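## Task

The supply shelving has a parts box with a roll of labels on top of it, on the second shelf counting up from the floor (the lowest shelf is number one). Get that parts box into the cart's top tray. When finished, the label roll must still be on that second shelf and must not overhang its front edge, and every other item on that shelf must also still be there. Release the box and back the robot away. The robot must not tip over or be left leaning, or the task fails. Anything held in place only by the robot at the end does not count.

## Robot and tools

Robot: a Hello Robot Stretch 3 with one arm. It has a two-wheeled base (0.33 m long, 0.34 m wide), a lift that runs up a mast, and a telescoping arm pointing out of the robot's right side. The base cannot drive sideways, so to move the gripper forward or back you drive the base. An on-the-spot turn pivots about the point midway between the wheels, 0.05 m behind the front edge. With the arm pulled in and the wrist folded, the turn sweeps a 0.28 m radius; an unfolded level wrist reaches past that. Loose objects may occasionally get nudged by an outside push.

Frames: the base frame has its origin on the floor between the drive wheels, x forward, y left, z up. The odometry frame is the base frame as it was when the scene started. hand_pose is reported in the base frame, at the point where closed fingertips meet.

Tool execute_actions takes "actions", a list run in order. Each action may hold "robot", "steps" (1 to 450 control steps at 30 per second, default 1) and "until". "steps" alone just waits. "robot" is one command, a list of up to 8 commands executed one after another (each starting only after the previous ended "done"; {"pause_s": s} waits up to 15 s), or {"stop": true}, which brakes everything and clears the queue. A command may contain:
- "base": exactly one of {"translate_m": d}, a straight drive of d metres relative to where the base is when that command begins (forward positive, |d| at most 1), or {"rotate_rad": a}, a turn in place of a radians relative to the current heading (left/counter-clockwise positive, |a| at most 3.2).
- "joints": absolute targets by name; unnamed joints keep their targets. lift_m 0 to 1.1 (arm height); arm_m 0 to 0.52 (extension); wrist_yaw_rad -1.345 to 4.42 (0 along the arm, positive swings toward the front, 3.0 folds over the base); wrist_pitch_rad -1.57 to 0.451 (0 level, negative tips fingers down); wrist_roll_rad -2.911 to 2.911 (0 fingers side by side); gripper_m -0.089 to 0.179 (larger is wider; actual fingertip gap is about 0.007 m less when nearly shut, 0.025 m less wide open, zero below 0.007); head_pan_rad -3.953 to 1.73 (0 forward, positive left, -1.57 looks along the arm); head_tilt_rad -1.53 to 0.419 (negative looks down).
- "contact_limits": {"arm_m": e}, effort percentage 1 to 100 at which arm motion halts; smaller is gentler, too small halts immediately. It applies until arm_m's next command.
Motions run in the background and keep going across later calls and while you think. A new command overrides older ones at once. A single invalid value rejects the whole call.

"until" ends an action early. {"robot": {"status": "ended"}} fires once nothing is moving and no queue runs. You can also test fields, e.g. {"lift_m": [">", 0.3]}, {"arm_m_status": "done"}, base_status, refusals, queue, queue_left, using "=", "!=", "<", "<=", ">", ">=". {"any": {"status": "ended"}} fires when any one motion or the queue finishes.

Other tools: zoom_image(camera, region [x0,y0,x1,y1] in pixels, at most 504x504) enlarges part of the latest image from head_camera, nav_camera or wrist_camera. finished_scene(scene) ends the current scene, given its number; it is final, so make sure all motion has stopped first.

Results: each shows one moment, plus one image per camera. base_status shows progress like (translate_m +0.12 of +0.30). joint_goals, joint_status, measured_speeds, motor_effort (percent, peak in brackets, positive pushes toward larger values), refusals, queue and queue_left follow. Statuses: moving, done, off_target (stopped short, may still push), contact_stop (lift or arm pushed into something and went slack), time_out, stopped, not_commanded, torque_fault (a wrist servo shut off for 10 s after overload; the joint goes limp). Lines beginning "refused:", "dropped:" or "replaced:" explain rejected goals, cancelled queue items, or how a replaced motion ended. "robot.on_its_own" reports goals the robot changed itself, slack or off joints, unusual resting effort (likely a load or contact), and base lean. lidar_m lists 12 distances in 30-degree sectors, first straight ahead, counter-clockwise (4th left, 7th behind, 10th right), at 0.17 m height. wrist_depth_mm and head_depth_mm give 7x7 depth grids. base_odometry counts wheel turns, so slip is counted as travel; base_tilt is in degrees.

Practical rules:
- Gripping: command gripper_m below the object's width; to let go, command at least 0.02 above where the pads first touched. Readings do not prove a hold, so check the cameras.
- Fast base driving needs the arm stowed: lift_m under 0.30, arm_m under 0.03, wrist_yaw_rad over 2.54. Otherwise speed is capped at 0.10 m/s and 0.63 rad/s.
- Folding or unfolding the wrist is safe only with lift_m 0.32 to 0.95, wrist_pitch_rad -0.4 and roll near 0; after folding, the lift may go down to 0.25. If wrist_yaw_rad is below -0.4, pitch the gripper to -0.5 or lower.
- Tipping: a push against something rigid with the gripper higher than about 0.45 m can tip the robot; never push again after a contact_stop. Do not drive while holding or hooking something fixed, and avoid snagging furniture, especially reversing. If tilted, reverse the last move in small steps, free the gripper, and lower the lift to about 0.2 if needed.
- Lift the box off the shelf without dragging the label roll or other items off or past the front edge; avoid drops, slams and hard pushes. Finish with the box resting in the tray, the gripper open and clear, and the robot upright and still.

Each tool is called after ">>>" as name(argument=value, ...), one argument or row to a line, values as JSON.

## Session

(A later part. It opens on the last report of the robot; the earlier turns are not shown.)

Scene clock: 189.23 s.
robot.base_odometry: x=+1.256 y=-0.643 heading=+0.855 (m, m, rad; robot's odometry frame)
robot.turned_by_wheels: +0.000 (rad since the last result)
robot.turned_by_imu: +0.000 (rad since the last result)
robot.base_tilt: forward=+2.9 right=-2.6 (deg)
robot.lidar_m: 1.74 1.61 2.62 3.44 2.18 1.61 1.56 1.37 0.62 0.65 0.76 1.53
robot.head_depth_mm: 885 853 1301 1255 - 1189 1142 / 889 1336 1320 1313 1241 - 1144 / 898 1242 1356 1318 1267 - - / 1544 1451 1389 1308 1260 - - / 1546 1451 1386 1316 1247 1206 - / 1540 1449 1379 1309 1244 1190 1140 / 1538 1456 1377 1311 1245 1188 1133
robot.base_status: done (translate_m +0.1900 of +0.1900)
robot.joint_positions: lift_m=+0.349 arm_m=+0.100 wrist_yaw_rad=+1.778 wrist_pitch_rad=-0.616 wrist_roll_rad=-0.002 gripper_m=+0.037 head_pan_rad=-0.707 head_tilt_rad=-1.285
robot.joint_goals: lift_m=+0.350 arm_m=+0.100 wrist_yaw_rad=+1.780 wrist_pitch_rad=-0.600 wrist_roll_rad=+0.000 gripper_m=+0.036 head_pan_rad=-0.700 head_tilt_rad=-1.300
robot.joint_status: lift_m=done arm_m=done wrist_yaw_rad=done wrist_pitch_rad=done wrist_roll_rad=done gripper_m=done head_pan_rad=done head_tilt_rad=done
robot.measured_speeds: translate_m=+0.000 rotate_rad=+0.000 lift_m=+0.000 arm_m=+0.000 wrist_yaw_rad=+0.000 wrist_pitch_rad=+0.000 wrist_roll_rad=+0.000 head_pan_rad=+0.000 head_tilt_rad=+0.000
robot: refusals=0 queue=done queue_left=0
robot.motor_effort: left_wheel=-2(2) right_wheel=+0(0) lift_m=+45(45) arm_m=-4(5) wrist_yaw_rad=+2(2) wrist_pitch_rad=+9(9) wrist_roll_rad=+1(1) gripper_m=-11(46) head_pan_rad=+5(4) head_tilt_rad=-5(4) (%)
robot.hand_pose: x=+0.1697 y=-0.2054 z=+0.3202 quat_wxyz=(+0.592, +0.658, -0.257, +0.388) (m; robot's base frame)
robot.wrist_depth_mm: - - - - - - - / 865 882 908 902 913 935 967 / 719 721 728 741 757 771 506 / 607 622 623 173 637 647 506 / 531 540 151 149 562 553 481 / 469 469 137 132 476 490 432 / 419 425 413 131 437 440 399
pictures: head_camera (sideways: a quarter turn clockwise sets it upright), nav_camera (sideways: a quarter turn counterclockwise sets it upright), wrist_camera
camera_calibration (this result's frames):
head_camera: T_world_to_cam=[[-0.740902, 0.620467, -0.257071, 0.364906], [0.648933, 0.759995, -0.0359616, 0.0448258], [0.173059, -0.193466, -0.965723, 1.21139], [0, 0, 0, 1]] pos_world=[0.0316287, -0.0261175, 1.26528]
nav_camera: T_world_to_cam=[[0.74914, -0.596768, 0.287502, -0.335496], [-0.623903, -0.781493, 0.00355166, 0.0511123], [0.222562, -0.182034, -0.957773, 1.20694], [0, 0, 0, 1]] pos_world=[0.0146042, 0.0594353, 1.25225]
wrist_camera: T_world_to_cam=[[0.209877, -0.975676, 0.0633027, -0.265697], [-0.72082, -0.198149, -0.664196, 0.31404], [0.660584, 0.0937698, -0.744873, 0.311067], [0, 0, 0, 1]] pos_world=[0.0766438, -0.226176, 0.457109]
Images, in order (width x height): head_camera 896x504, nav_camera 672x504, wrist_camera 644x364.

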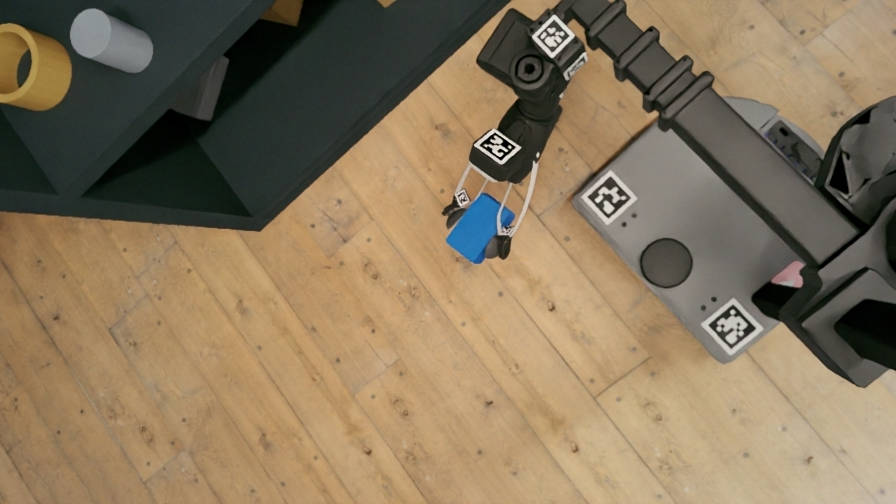

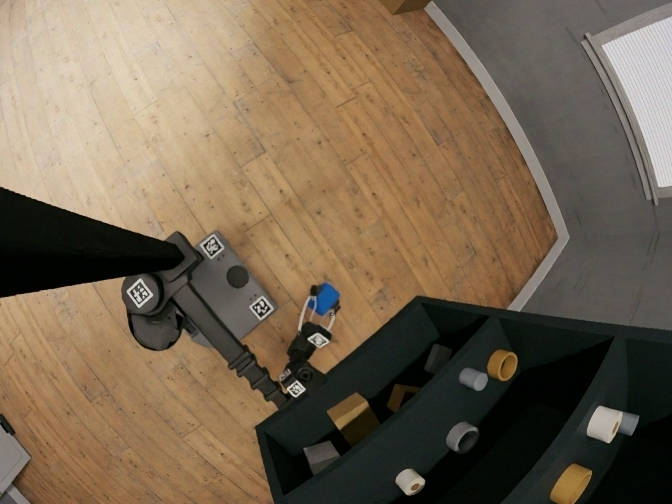

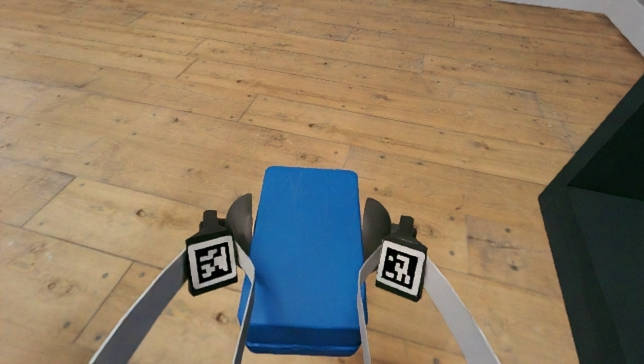

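>>> execute_actions(
  actions=[
    {"robot":[{"base":{"rotate_rad":-1.015},"joints":{"arm_m":0.0,"head_pan_rad":-2.6,"head_tilt_rad":-0.6}},{"base":{"translate_m":-0.95},"joints":{"lift_m":0.88}},{"base":{"translate_m":-0.88},"joints":{"wrist_yaw_rad":0.0,"wrist_pitch_rad":-0.35}},{"base":{"rotate_rad":-0.535},"joints":{"head_pan_rad":-1.57,"head_tilt_rad":-0.7}}],"steps":450,"until":{"robot":{"status":"ended"}}},
    {"steps":450,"until":{"robot":{"status":"ended"}}},
  ],
)

Scene clock: 239.10 s.
robot.base_odometry: x=-0.550 y=-0.351 heading=-0.695 (m, m, rad; robot's odometry frame)
robot.turned_by_wheels: -1.550 (rad since the last result)
robot.turned_by_imu: -1.575 (rad since the last result)
robot.base_tilt: forward=+2.8 right=-2.5 (deg)
robot.lidar_m: 2.18 2.18 2.52 2.50 2.57 2.05 2.24 1.29 0.58 0.57 0.61 1.28
robot.head_depth_mm: 839 928 1062 1222 1453 - - / 837 935 1045 972 865 - - / 843 941 1042 971 862 - - / 844 941 1049 969 500 - - / 845 947 1051 968 1046 1117 1210 / 846 948 1038 943 1027 1127 1195 / 852 950 1075 1196 1442 1391 1213
robot.base_status: done (rotate_rad -0.5349 of -0.5350)
robot.joint_positions: lift_m=+0.879 arm_m=+0.000 wrist_yaw_rad=+0.003 wrist_pitch_rad=-0.374 wrist_roll_rad=-0.002 gripper_m=+0.037 head_pan_rad=-1.577 head_tilt_rad=-0.691
robot.joint_goals: lift_m=+0.880 arm_m=+0.000 wrist_yaw_rad=+0.000 wrist_pitch_rad=-0.350 wrist_roll_rad=+0.000 gripper_m=+0.036 head_pan_rad=-1.570 head_tilt_rad=-0.700
robot.joint_status: lift_m=done arm_m=done wrist_yaw_rad=done wrist_pitch_rad=done wrist_roll_rad=done gripper_m=done head_pan_rad=done head_tilt_rad=done
robot.measured_speeds: translate_m=+0.000 rotate_rad=+0.000 lift_m=+0.000 arm_m=+0.000 wrist_yaw_rad=+0.000 wrist_pitch_rad=+0.000 wrist_roll_rad=+0.000 head_pan_rad=+0.000 head_tilt_rad=+0.000
robot: refusals=0 queue=done queue_left=0
robot.motor_effort: left_wheel=+3(8) right_wheel=-2(7) lift_m=+45(46) arm_m=-4(3) wrist_yaw_rad=-1(4) wrist_pitch_rad=+12(10) wrist_roll_rad=+1(1) gripper_m=-12(12) head_pan_rad=+4(54) head_tilt_rad=-2(24) (%)
robot.hand_pose: x=-0.0209 y=-0.3751 z=+0.9020 quat_wxyz=(+0.696, +0.133, -0.694, -0.131) (m; robot's base frame)
robot.wrist_depth_mm: 720 697 688 679 677 659 646 / 786 771 762 743 731 714 708 / 874 844 756 767 775 797 770 / - 928 599 173 642 879 851 / - - 151 149 446 990 968 / - - 137 132 725 - - / - - 621 131 679 - -
pictures: head_camera (sideways: a quarter turn clockwise sets it upright), nav_camera (sideways: a quarter turn counterclockwise sets it upright), wrist_camera
camera_calibration (this result's frames):
head_camera: T_world_to_cam=[[-0.00517305, 0.657576, -0.75337, 1.00695], [0.999206, -0.0263672, -0.0298756, 0.034792], [-0.0395097, -0.752927, -0.656917, 0.811298], [0, 0, 0, 1]] pos_world=[0.00249877, -0.050379, 1.2926]
nav_camera: T_world_to_cam=[[0.0287, -0.633146, 0.7735, -0.964239], [-0.999587, -0.0191073, 0.0214485, 0.0300943], [0.00119949, -0.773797, -0.633433, 0.786667], [0, 0, 0, 1]] pos_world=[0.056812, -0.00120822, 1.24349]
wrist_camera: T_world_to_cam=[[-0.998006, 0.00743672, 0.0626839, -0.0840303], [-0.0475421, 0.564701, -0.823925, 0.973723], [-0.041525, -0.825262, -0.563221, 0.363011], [0, 0, 0, 1]] pos_world=[-0.0224958, -0.249658, 1.012]
Images, in order (width x height): head_camera 896x504, nav_camera 672x504, wrist_camera 644x364.

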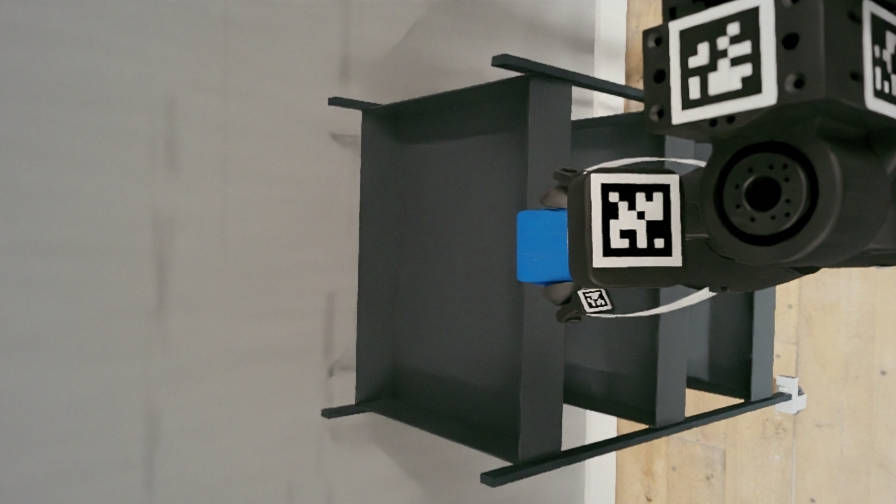

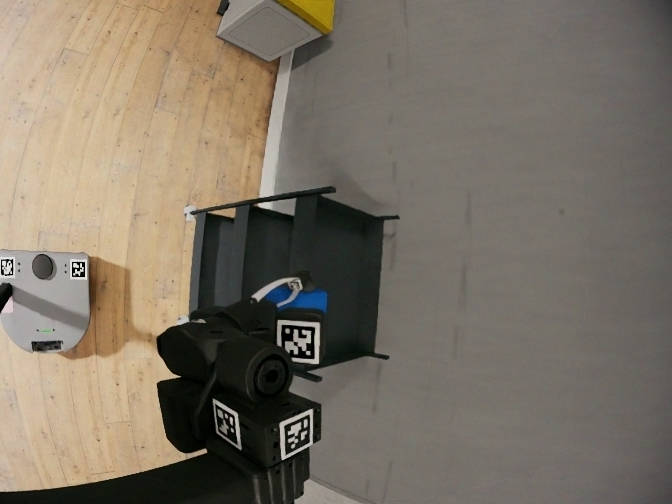

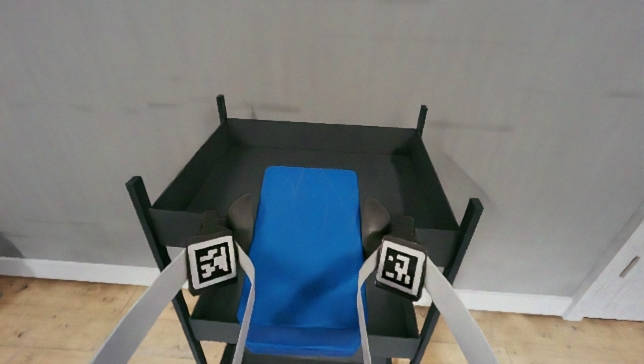

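>>> execute_actions(
  actions=[
    {"robot":[{"joints":{"arm_m":0.37,"lift_m":0.83}},{"joints":{"lift_m":0.69}}],"steps":450,"until":{"robot":{"status":"ended"}}},
  ],
)

Scene clock: 251.60 s.
robot.base_odometry: x=-0.550 y=-0.351 heading=-0.695 (m, m, rad; robot's odometry frame)
robot.turned_by_wheels: +0.000 (rad since the last result)
robot.turned_by_imu: +0.000 (rad since the last result)
robot.base_tilt: forward=+2.9 right=-2.5 (deg)
robot.lidar_m: 2.19 2.18 2.54 2.50 2.58 2.05 2.24 1.29 0.59 0.57 0.61 1.27
robot.head_depth_mm: 835 933 1063 1217 1445 1412 - / 838 942 1038 987 792 - 1191 / 841 940 1050 1046 1077 1113 1196 / 843 943 1048 - 1080 1111 1191 / 841 941 1050 967 1059 1118 1215 / 844 946 1039 940 1024 1122 1197 / 848 953 1073 1198 1444 1388 1213
robot.base_status: done (rotate_rad -0.5349 of -0.5350)
robot.joint_positions: lift_m=+0.691 arm_m=+0.370 wrist_yaw_rad=+0.002 wrist_pitch_rad=-0.359 wrist_roll_rad=+0.000 gripper_m=+0.037 head_pan_rad=-1.577 head_tilt_rad=-0.692
robot.joint_goals: lift_m=+0.690 arm_m=+0.370 wrist_yaw_rad=+0.000 wrist_pitch_rad=-0.350 wrist_roll_rad=+0.000 gripper_m=+0.036 head_pan_rad=-1.570 head_tilt_rad=-0.700
robot.joint_status: lift_m=done arm_m=done wrist_yaw_rad=done wrist_pitch_rad=done wrist_roll_rad=done gripper_m=done head_pan_rad=done head_tilt_rad=done
robot.measured_speeds: translate_m=+0.000 rotate_rad=+0.000 lift_m=+0.000 arm_m=+0.000 wrist_yaw_rad=+0.000 wrist_pitch_rad=+0.000 wrist_roll_rad=+0.000 head_pan_rad=+0.000 head_tilt_rad=+0.000
robot: refusals=0 queue=done queue_left=0
robot.motor_effort: left_wheel=+2(3) right_wheel=-2(3) lift_m=+8(45) arm_m=+4(6) wrist_yaw_rad=-1(1) wrist_pitch_rad=+5(12) wrist_roll_rad=+0(1) gripper_m=-13(12) head_pan_rad=+4(4) head_tilt_rad=-3(4) (%)
robot.hand_pose: x=-0.0210 y=-0.7461 z=+0.7171 quat_wxyz=(+0.696, +0.127, -0.695, -0.126) (m; robot's base frame)
robot.wrist_depth_mm: 344 347 338 333 327 322 316 / 380 367 361 365 355 350 337 / 270 316 311 304 297 296 360 / 262 296 297 173 307 306 237 / 233 236 151 150 250 246 229 / 195 196 137 132 195 204 205 / 167 169 163 130 172 174 176
pictures: head_camera (sideways: a quarter turn clockwise sets it upright), nav_camera (sideways: a quarter turn counterclockwise sets it upright), wrist_camera
camera_calibration (this result's frames):
head_camera: T_world_to_cam=[[-0.00526552, 0.657668, -0.753289, 1.00684], [0.99921, -0.0262221, -0.029878, 0.0347952], [-0.0394027, -0.752851, -0.65701, 0.811418], [0, 0, 0, 1]] pos_world=[0.00250591, -0.0503784, 1.29259]
nav_camera: T_world_to_cam=[[0.028789, -0.633237, 0.773422, -0.964137], [-0.999585, -0.0192514, 0.0214454, 0.0300984], [0.00130947, -0.773718, -0.633528, 0.78679], [0, 0, 0, 1]] pos_world=[0.0568122, -0.00119383, 1.24349]
wrist_camera: T_world_to_cam=[[-0.998121, 0.00967616, 0.0604972, -0.0665675], [-0.0450939, 0.552421, -0.832345, 1.02784], [-0.0414738, -0.833509, -0.550947, -0.0622607], [0, 0, 0, 1]] pos_world=[-0.0226754, -0.61905, 0.82524]
Images, in order (width x height): head_camera 896x504, nav_camera 672x504, wrist_camera 644x364.

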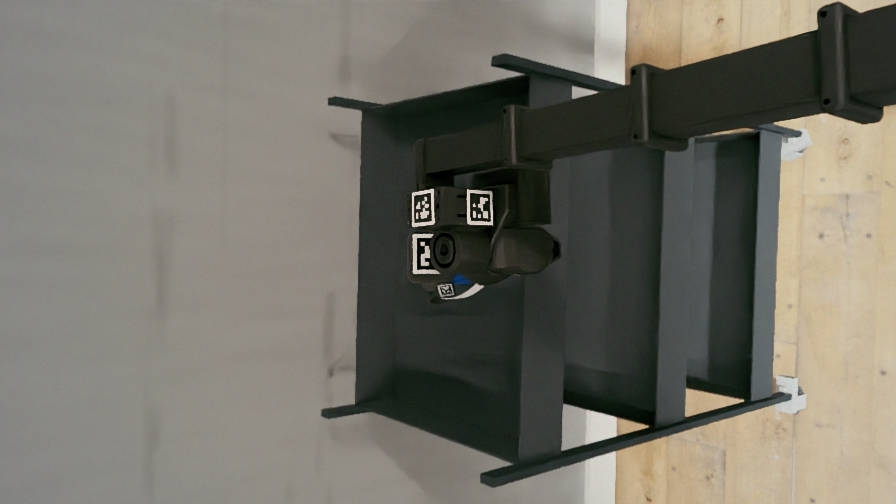

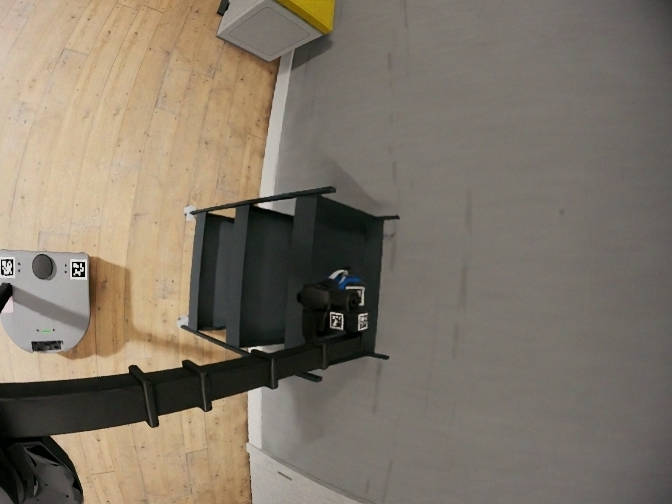

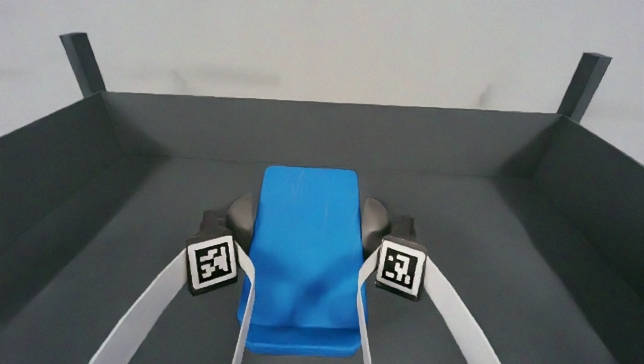

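>>> execute_actions(
  actions=[
    {"robot":{"joints":{"wrist_pitch_rad":-0.46}},"steps":100,"until":{"robot":{"status":"ended"}}},
  ],
)

Scene clock: 258.07 s.
robot.base_odometry: x=-0.550 y=-0.351 heading=-0.695 (m, m, rad; robot's odometry frame)
robot.turned_by_wheels: +0.000 (rad since the last result)
robot.turned_by_imu: +0.000 (rad since the last result)
robot.base_tilt: forward=+2.9 right=-2.5 (deg)
robot.lidar_m: 2.19 2.17 2.53 2.50 2.58 2.05 2.25 1.29 0.58 0.57 0.61 1.28
robot.head_depth_mm: 837 935 1063 1218 1446 1403 - / 839 937 1045 996 785 - 1196 / 841 939 1044 1044 1080 1177 1189 / 843 946 1050 - 1076 1109 1199 / 846 945 1051 965 1051 1116 1207 / 841 950 1039 940 1025 1069 1200 / 851 951 1079 1199 1452 1381 1211
robot.base_status: done (rotate_rad -0.5349 of -0.5350)
robot.joint_positions: lift_m=+0.691 arm_m=+0.370 wrist_yaw_rad=-0.001 wrist_pitch_rad=-0.396 wrist_roll_rad=+0.009 gripper_m=+0.037 head_pan_rad=-1.577 head_tilt_rad=-0.692
robot.joint_goals: lift_m=+0.690 arm_m=+0.370 wrist_yaw_rad=+0.000 wrist_pitch_rad=-0.460 wrist_roll_rad=+0.000 gripper_m=+0.036 head_pan_rad=-1.570 head_tilt_rad=-0.700
robot.joint_status: lift_m=done arm_m=done wrist_yaw_rad=done wrist_pitch_rad=off_target wrist_roll_rad=done gripper_m=done head_pan_rad=done head_tilt_rad=done
robot.measured_speeds: translate_m=+0.000 rotate_rad=+0.000 lift_m=+0.000 arm_m=+0.000 wrist_yaw_rad=+0.000 wrist_pitch_rad=+0.000 wrist_roll_rad=+0.000 head_pan_rad=+0.000 head_tilt_rad=+0.000
robot: refusals=0 queue=dropped queue_left=0
robot.on_its_own: wrist_pitch_rad is at rest, and its effort (-33) is outside its rest range (-20 to +32)
robot.motor_effort: left_wheel=+2(2) right_wheel=-2(2) lift_m=+8(8) arm_m=-2(4) wrist_yaw_rad=+0(1) wrist_pitch_rad=-33(31) wrist_roll_rad=-6(6) gripper_m=-12(12) head_pan_rad=+4(4) head_tilt_rad=-3(3) (%)
robot.hand_pose: x=-0.0217 y=-0.7423 z=+0.7086 quat_wxyz=(+0.690, +0.138, -0.696, -0.140) (m; robot's base frame)
robot.wrist_depth_mm: 341 344 338 333 328 324 318 / 378 363 359 361 352 351 340 / 258 316 311 305 300 290 268 / 256 280 281 172 288 290 237 / 226 226 151 149 237 233 224 / 191 191 136 132 188 195 197 / 164 165 159 131 167 168 168
pictures: head_camera (sideways: a quarter turn clockwise sets it upright), nav_camera (sideways: a quarter turn counterclockwise sets it upright), wrist_camera
camera_calibration (this result's frames):
head_camera: T_world_to_cam=[[-0.00526552, 0.657668, -0.753289, 1.00684], [0.99921, -0.0262221, -0.029878, 0.0347952], [-0.0394027, -0.752851, -0.65701, 0.811418], [0, 0, 0, 1]] pos_world=[0.00250591, -0.0503784, 1.29259]
nav_camera: T_world_to_cam=[[0.028789, -0.633237, 0.773422, -0.964137], [-0.999585, -0.0192514, 0.0214454, 0.0300984], [0.00130947, -0.773718, -0.633528, 0.78679], [0, 0, 0, 1]] pos_world=[0.0568122, -0.00119383, 1.24349]
wrist_camera: T_world_to_cam=[[-0.998515, 0.0136472, 0.0527436, -0.058304], [-0.0349051, 0.583068, -0.811673, 1.02698], [-0.0418301, -0.812309, -0.581726, -0.0262655], [0, 0, 0, 1]] pos_world=[-0.0234693, -0.619338, 0.821367]
Images, in order (width x height): head_camera 896x504, nav_camera 672x504, wrist_camera 644x364.

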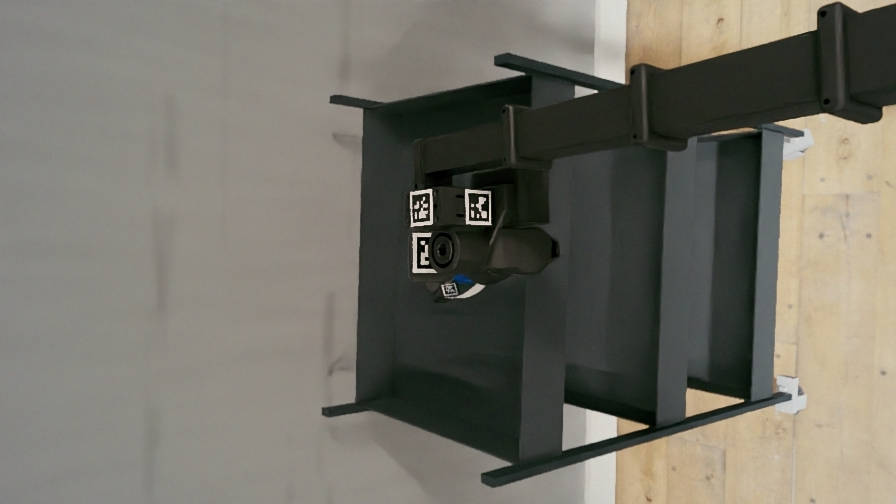

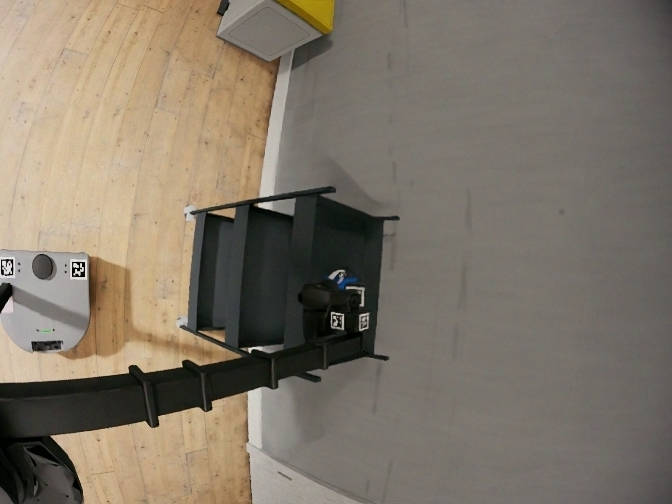

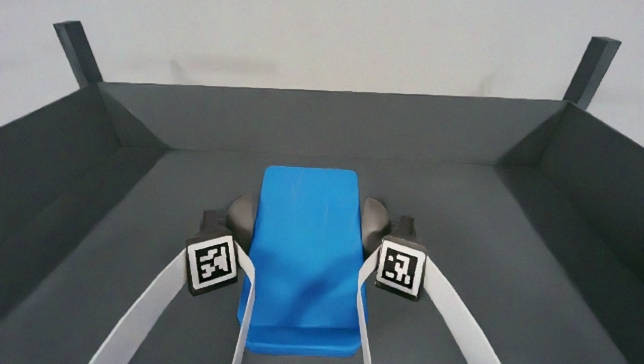

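It's already touching the tray. Relieve, release and withdraw.

>>> execute_actions(
  actions=[
    {"robot":{"joints":{"wrist_pitch_rad":-0.38,"gripper_m":0.12}},"steps":45},
    {"robot":[{"joints":{"lift_m":0.8}},{"joints":{"arm_m":0.0,"head_pan_rad":-1.57}}],"steps":300,"until":{"robot":{"status":"ended"}}},
  ],
)

Scene clock: 272.77 s.
robot.base_odometry: x=-0.550 y=-0.351 heading=-0.695 (m, m, rad; robot's odometry frame)
robot.turned_by_wheels: +0.000 (rad since the last result)
robot.turned_by_imu: +0.000 (rad since the last result)
robot.base_tilt: forward=+2.9 right=-2.5 (deg)
robot.lidar_m: 2.18 2.17 2.53 2.50 2.58 2.05 2.24 1.29 0.58 0.57 0.61 1.28
robot.head_depth_mm: 837 929 1057 1226 1450 1387 - / 840 934 1043 969 861 1310 - / 840 940 1048 966 1052 1179 - / 838 942 1052 930 1050 - - / 846 947 1056 968 1053 1196 1210 / 847 947 1039 934 1023 1126 1201 / 849 949 1084 1201 1440 1390 1217
robot.base_status: done (rotate_rad -0.5349 of -0.5350)
robot.joint_positions: lift_m=+0.799 arm_m=+0.000 wrist_yaw_rad=-0.001 wrist_pitch_rad=-0.395 wrist_roll_rad=+0.002 gripper_m=+0.120 head_pan_rad=-1.577 head_tilt_rad=-0.692
robot.joint_goals: lift_m=+0.800 arm_m=+0.000 wrist_yaw_rad=+0.000 wrist_pitch_rad=-0.380 wrist_roll_rad=+0.000 gripper_m=+0.120 head_pan_rad=-1.570 head_tilt_rad=-0.700
robot.joint_status: lift_m=done arm_m=done wrist_yaw_rad=done wrist_pitch_rad=done wrist_roll_rad=done gripper_m=done head_pan_rad=done head_tilt_rad=done
robot.measured_speeds: translate_m=+0.000 rotate_rad=+0.000 lift_m=+0.000 arm_m=+0.000 wrist_yaw_rad=+0.000 wrist_pitch_rad=+0.000 wrist_roll_rad=+0.000 head_pan_rad=+0.000 head_tilt_rad=+0.000
robot: refusals=0 queue=done queue_left=0
robot.motor_effort: left_wheel=+2(2) right_wheel=-2(2) lift_m=+44(46) arm_m=-4(5) wrist_yaw_rad=+1(0) wrist_pitch_rad=+8(35) wrist_roll_rad=-1(6) gripper_m=+0(81) head_pan_rad=+4(5) head_tilt_rad=-3(2) (%)
robot.hand_pose: x=-0.0217 y=-0.3726 z=+0.8172 quat_wxyz=(+0.693, +0.139, -0.694, -0.139) (m; robot's base frame)
robot.wrist_depth_mm: 719 710 685 684 677 662 646 / 794 781 696 710 714 717 703 / 873 827 608 583 597 799 781 / 999 427 405 408 398 881 859 / - - 756 779 754 - 959 / - - 632 640 646 - - / 970 969 826 811 869 - 989
pictures: head_camera (sideways: a quarter turn clockwise sets it upright), nav_camera (sideways: a quarter turn counterclockwise sets it upright), wrist_camera
camera_calibration (this result's frames):
head_camera: T_world_to_cam=[[-0.0053534, 0.657759, -0.753209, 1.00674], [0.999213, -0.0260841, -0.0298805, 0.0347983], [-0.0393009, -0.752776, -0.657102, 0.811537], [0, 0, 0, 1]] pos_world=[0.00251269, -0.0503777, 1.29259]
nav_camera: T_world_to_cam=[[0.0288736, -0.633327, 0.773345, -0.964037], [-0.999582, -0.0193884, 0.0214423, 0.0301024], [0.00141398, -0.773641, -0.633622, 0.786912], [0, 0, 0, 1]] pos_world=[0.0568124, -0.00117991, 1.24349]
wrist_camera: T_world_to_cam=[[-0.998191, 0.0109482, 0.0591155, -0.0752611], [-0.0417009, 0.582217, -0.811963, 0.899275], [-0.0433076, -0.81296, -0.580707, 0.3361], [0, 0, 0, 1]] pos_world=[-0.0230687, -0.249513, 0.929803]
Images, in order (width x height): head_camera 896x504, nav_camera 672x504, wrist_camera 644x364.

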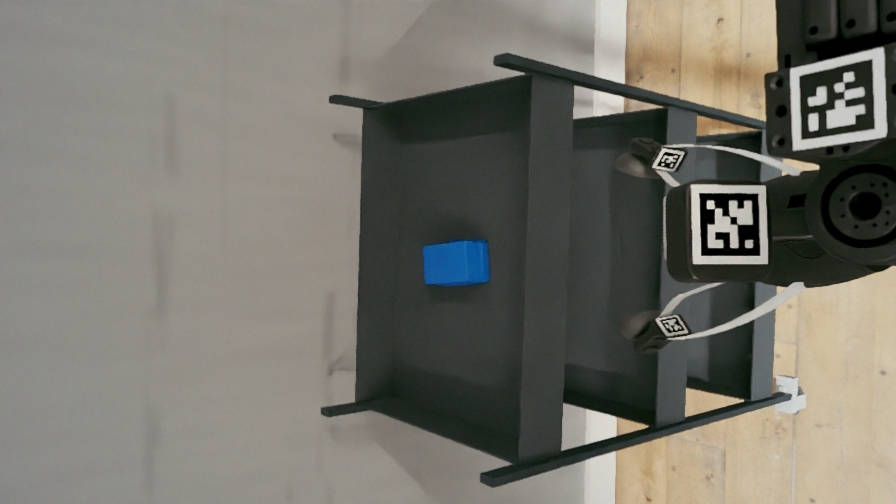

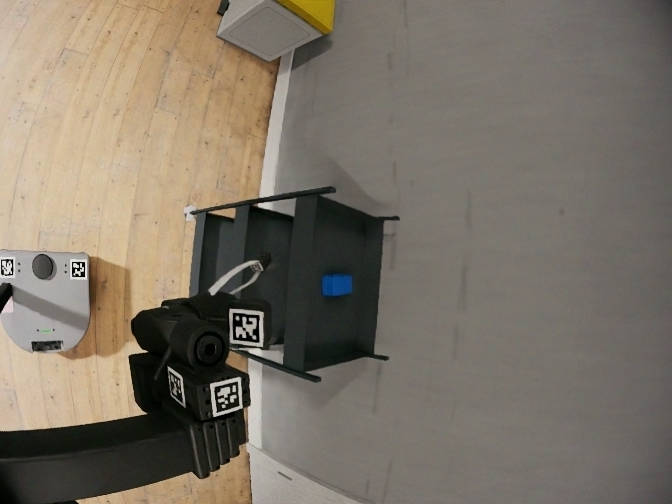

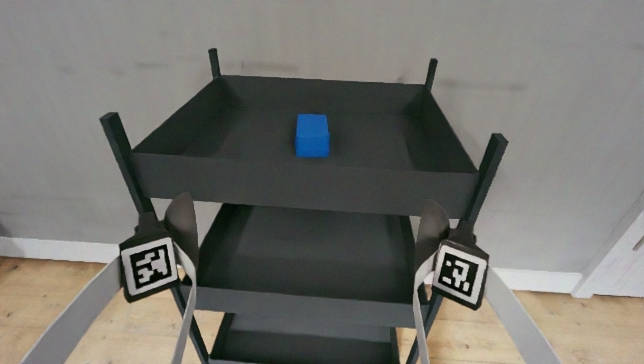

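>>> execute_actions(
  actions=[
    {"robot":{"joints":{"head_pan_rad":0.42,"head_tilt_rad":-0.3}},"steps":100,"until":{"robot":{"status":"ended"}}},
  ],
)

>>> zoom_image(
  camera="head_camera",
  region=[300, 100, 700, 400],
)

Scene clock: 278.80 s.
robot.base_odometry: x=-0.550 y=-0.351 heading=-0.695 (m, m, rad; robot's odometry frame)
robot.turned_by_wheels: +0.000 (rad since the last result)
robot.turned_by_imu: +0.000 (rad since the last result)
robot.base_tilt: forward=+2.9 right=-2.6 (deg)
robot.lidar_m: 2.19 2.17 2.53 2.51 2.58 2.05 2.25 1.29 0.58 0.57 0.61 1.28
robot.head_depth_mm: 2162 2250 2398 2502 2583 1969 1571 / 2199 2343 2476 2579 2641 1965 1561 / 2288 2139 2224 2383 2425 1986 1569 / 2422 2550 2718 2823 2550 1973 1557 / 2554 2671 2777 2877 2626 1978 1568 / 2325 2384 2592 2761 2677 1969 1586 / 2813 2968 3214 3384 2621 1959 1568
robot.base_status: done (rotate_rad -0.5349 of -0.5350)
robot.joint_positions: lift_m=+0.799 arm_m=+0.000 wrist_yaw_rad=-0.001 wrist_pitch_rad=-0.395 wrist_roll_rad=+0.002 gripper_m=+0.120 head_pan_rad=+0.413 head_tilt_rad=-0.310
robot.joint_goals: lift_m=+0.800 arm_m=+0.000 wrist_yaw_rad=+0.000 wrist_pitch_rad=-0.380 wrist_roll_rad=+0.000 gripper_m=+0.120 head_pan_rad=+0.420 head_tilt_rad=-0.300
robot.joint_status: lift_m=done arm_m=done wrist_yaw_rad=done wrist_pitch_rad=done wrist_roll_rad=done gripper_m=done head_pan_rad=done head_tilt_rad=done
robot.measured_speeds: translate_m=+0.000 rotate_rad=+0.000 lift_m=+0.000 arm_m=+0.000 wrist_yaw_rad=+0.000 wrist_pitch_rad=+0.000 wrist_roll_rad=+0.000 head_pan_rad=+0.000 head_tilt_rad=+0.000
robot: refusals=0 queue=done queue_left=0
robot.motor_effort: left_wheel=+2(2) right_wheel=-2(2) lift_m=+44(45) arm_m=-4(4) wrist_yaw_rad=+0(0) wrist_pitch_rad=+8(8) wrist_roll_rad=-1(1) gripper_m=-1(1) head_pan_rad=+4(51) head_tilt_rad=+4(19) (%)
robot.hand_pose: x=-0.0217 y=-0.3726 z=+0.8172 quat_wxyz=(+0.693, +0.139, -0.694, -0.139) (m; robot's base frame)
robot.wrist_depth_mm: 713 701 699 683 668 665 651 / 791 785 701 731 719 721 706 / 891 819 599 590 595 805 785 / 991 427 407 407 399 862 880 / - - 754 770 745 996 976 / - - 648 647 652 - - / 960 956 831 815 875 977 -
pictures: head_camera (sideways: a quarter turn clockwise sets it upright), nav_camera (sideways: a quarter turn counterclockwise sets it upright), wrist_camera
camera_calibration (this result's frames):
head_camera: T_world_to_cam=[[-0.298508, -0.140932, -0.943944, 1.25727], [-0.373681, 0.927335, -0.0202814, 0.0306887], [0.878211, 0.34668, -0.329481, 0.379662], [0, 0, 0, 1]] pos_world=[0.0533498, 0.0171099, 1.3125]
nav_camera: T_world_to_cam=[[0.261373, 0.150184, 0.953482, -1.20041], [0.415256, -0.90923, 0.0293817, 0.0111229], [0.871347, 0.38826, -0.300013, 0.347518], [0, 0, 0, 1]] pos_world=[0.006327, 0.0554681, 1.2485]
wrist_camera: T_world_to_cam=[[-0.998191, 0.0109481, 0.0591153, -0.0752609], [-0.0417007, 0.582217, -0.811963, 0.899275], [-0.0433074, -0.81296, -0.580707, 0.3361], [0, 0, 0, 1]] pos_world=[-0.0230687, -0.249513, 0.929803]
Images, in order (width x height): head_camera 896x504, nav_camera 672x504, wrist_camera 644x364.

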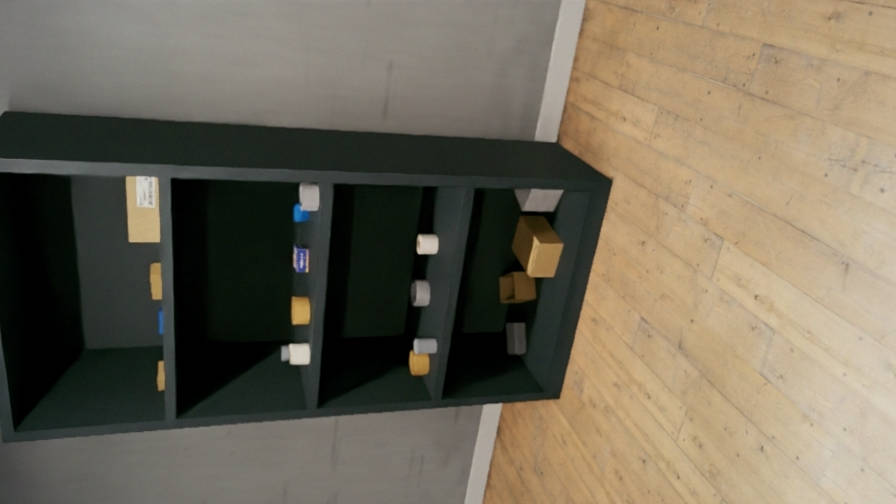

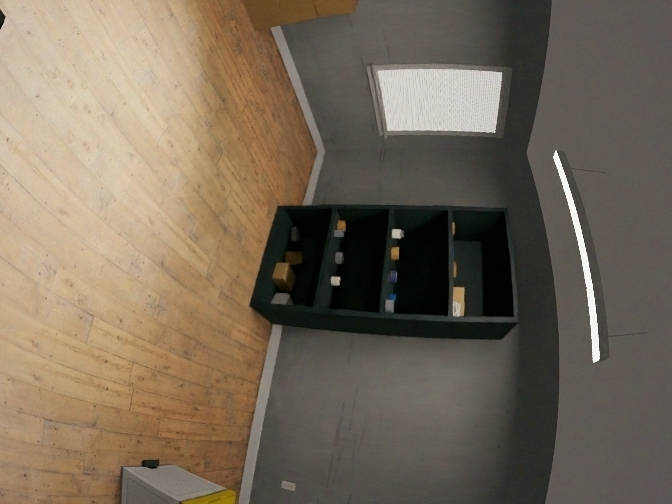

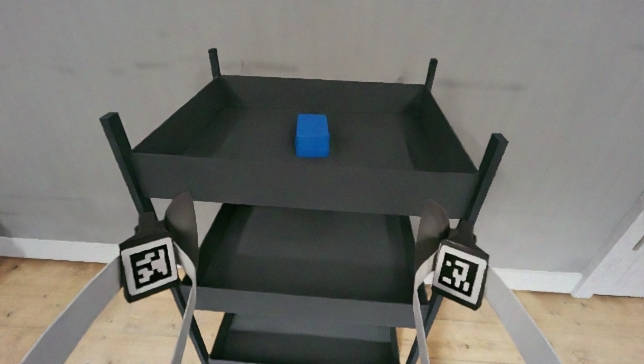

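Region (300, 100, 700, 400) of head_camera's 896x504 image, scaled by 1.260, with more detail than that image has; it fills the top 378 rows of this view, and the rest is white.

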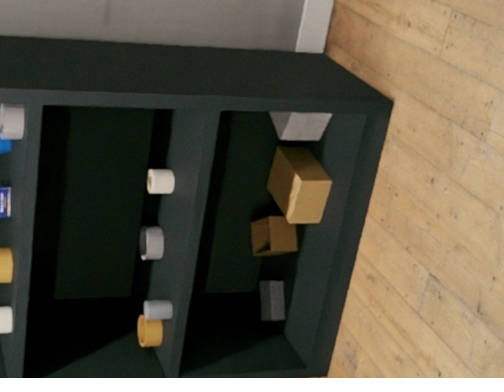

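>>> finished_scene(
  scene=2,
)

The scene is finished: the task was done.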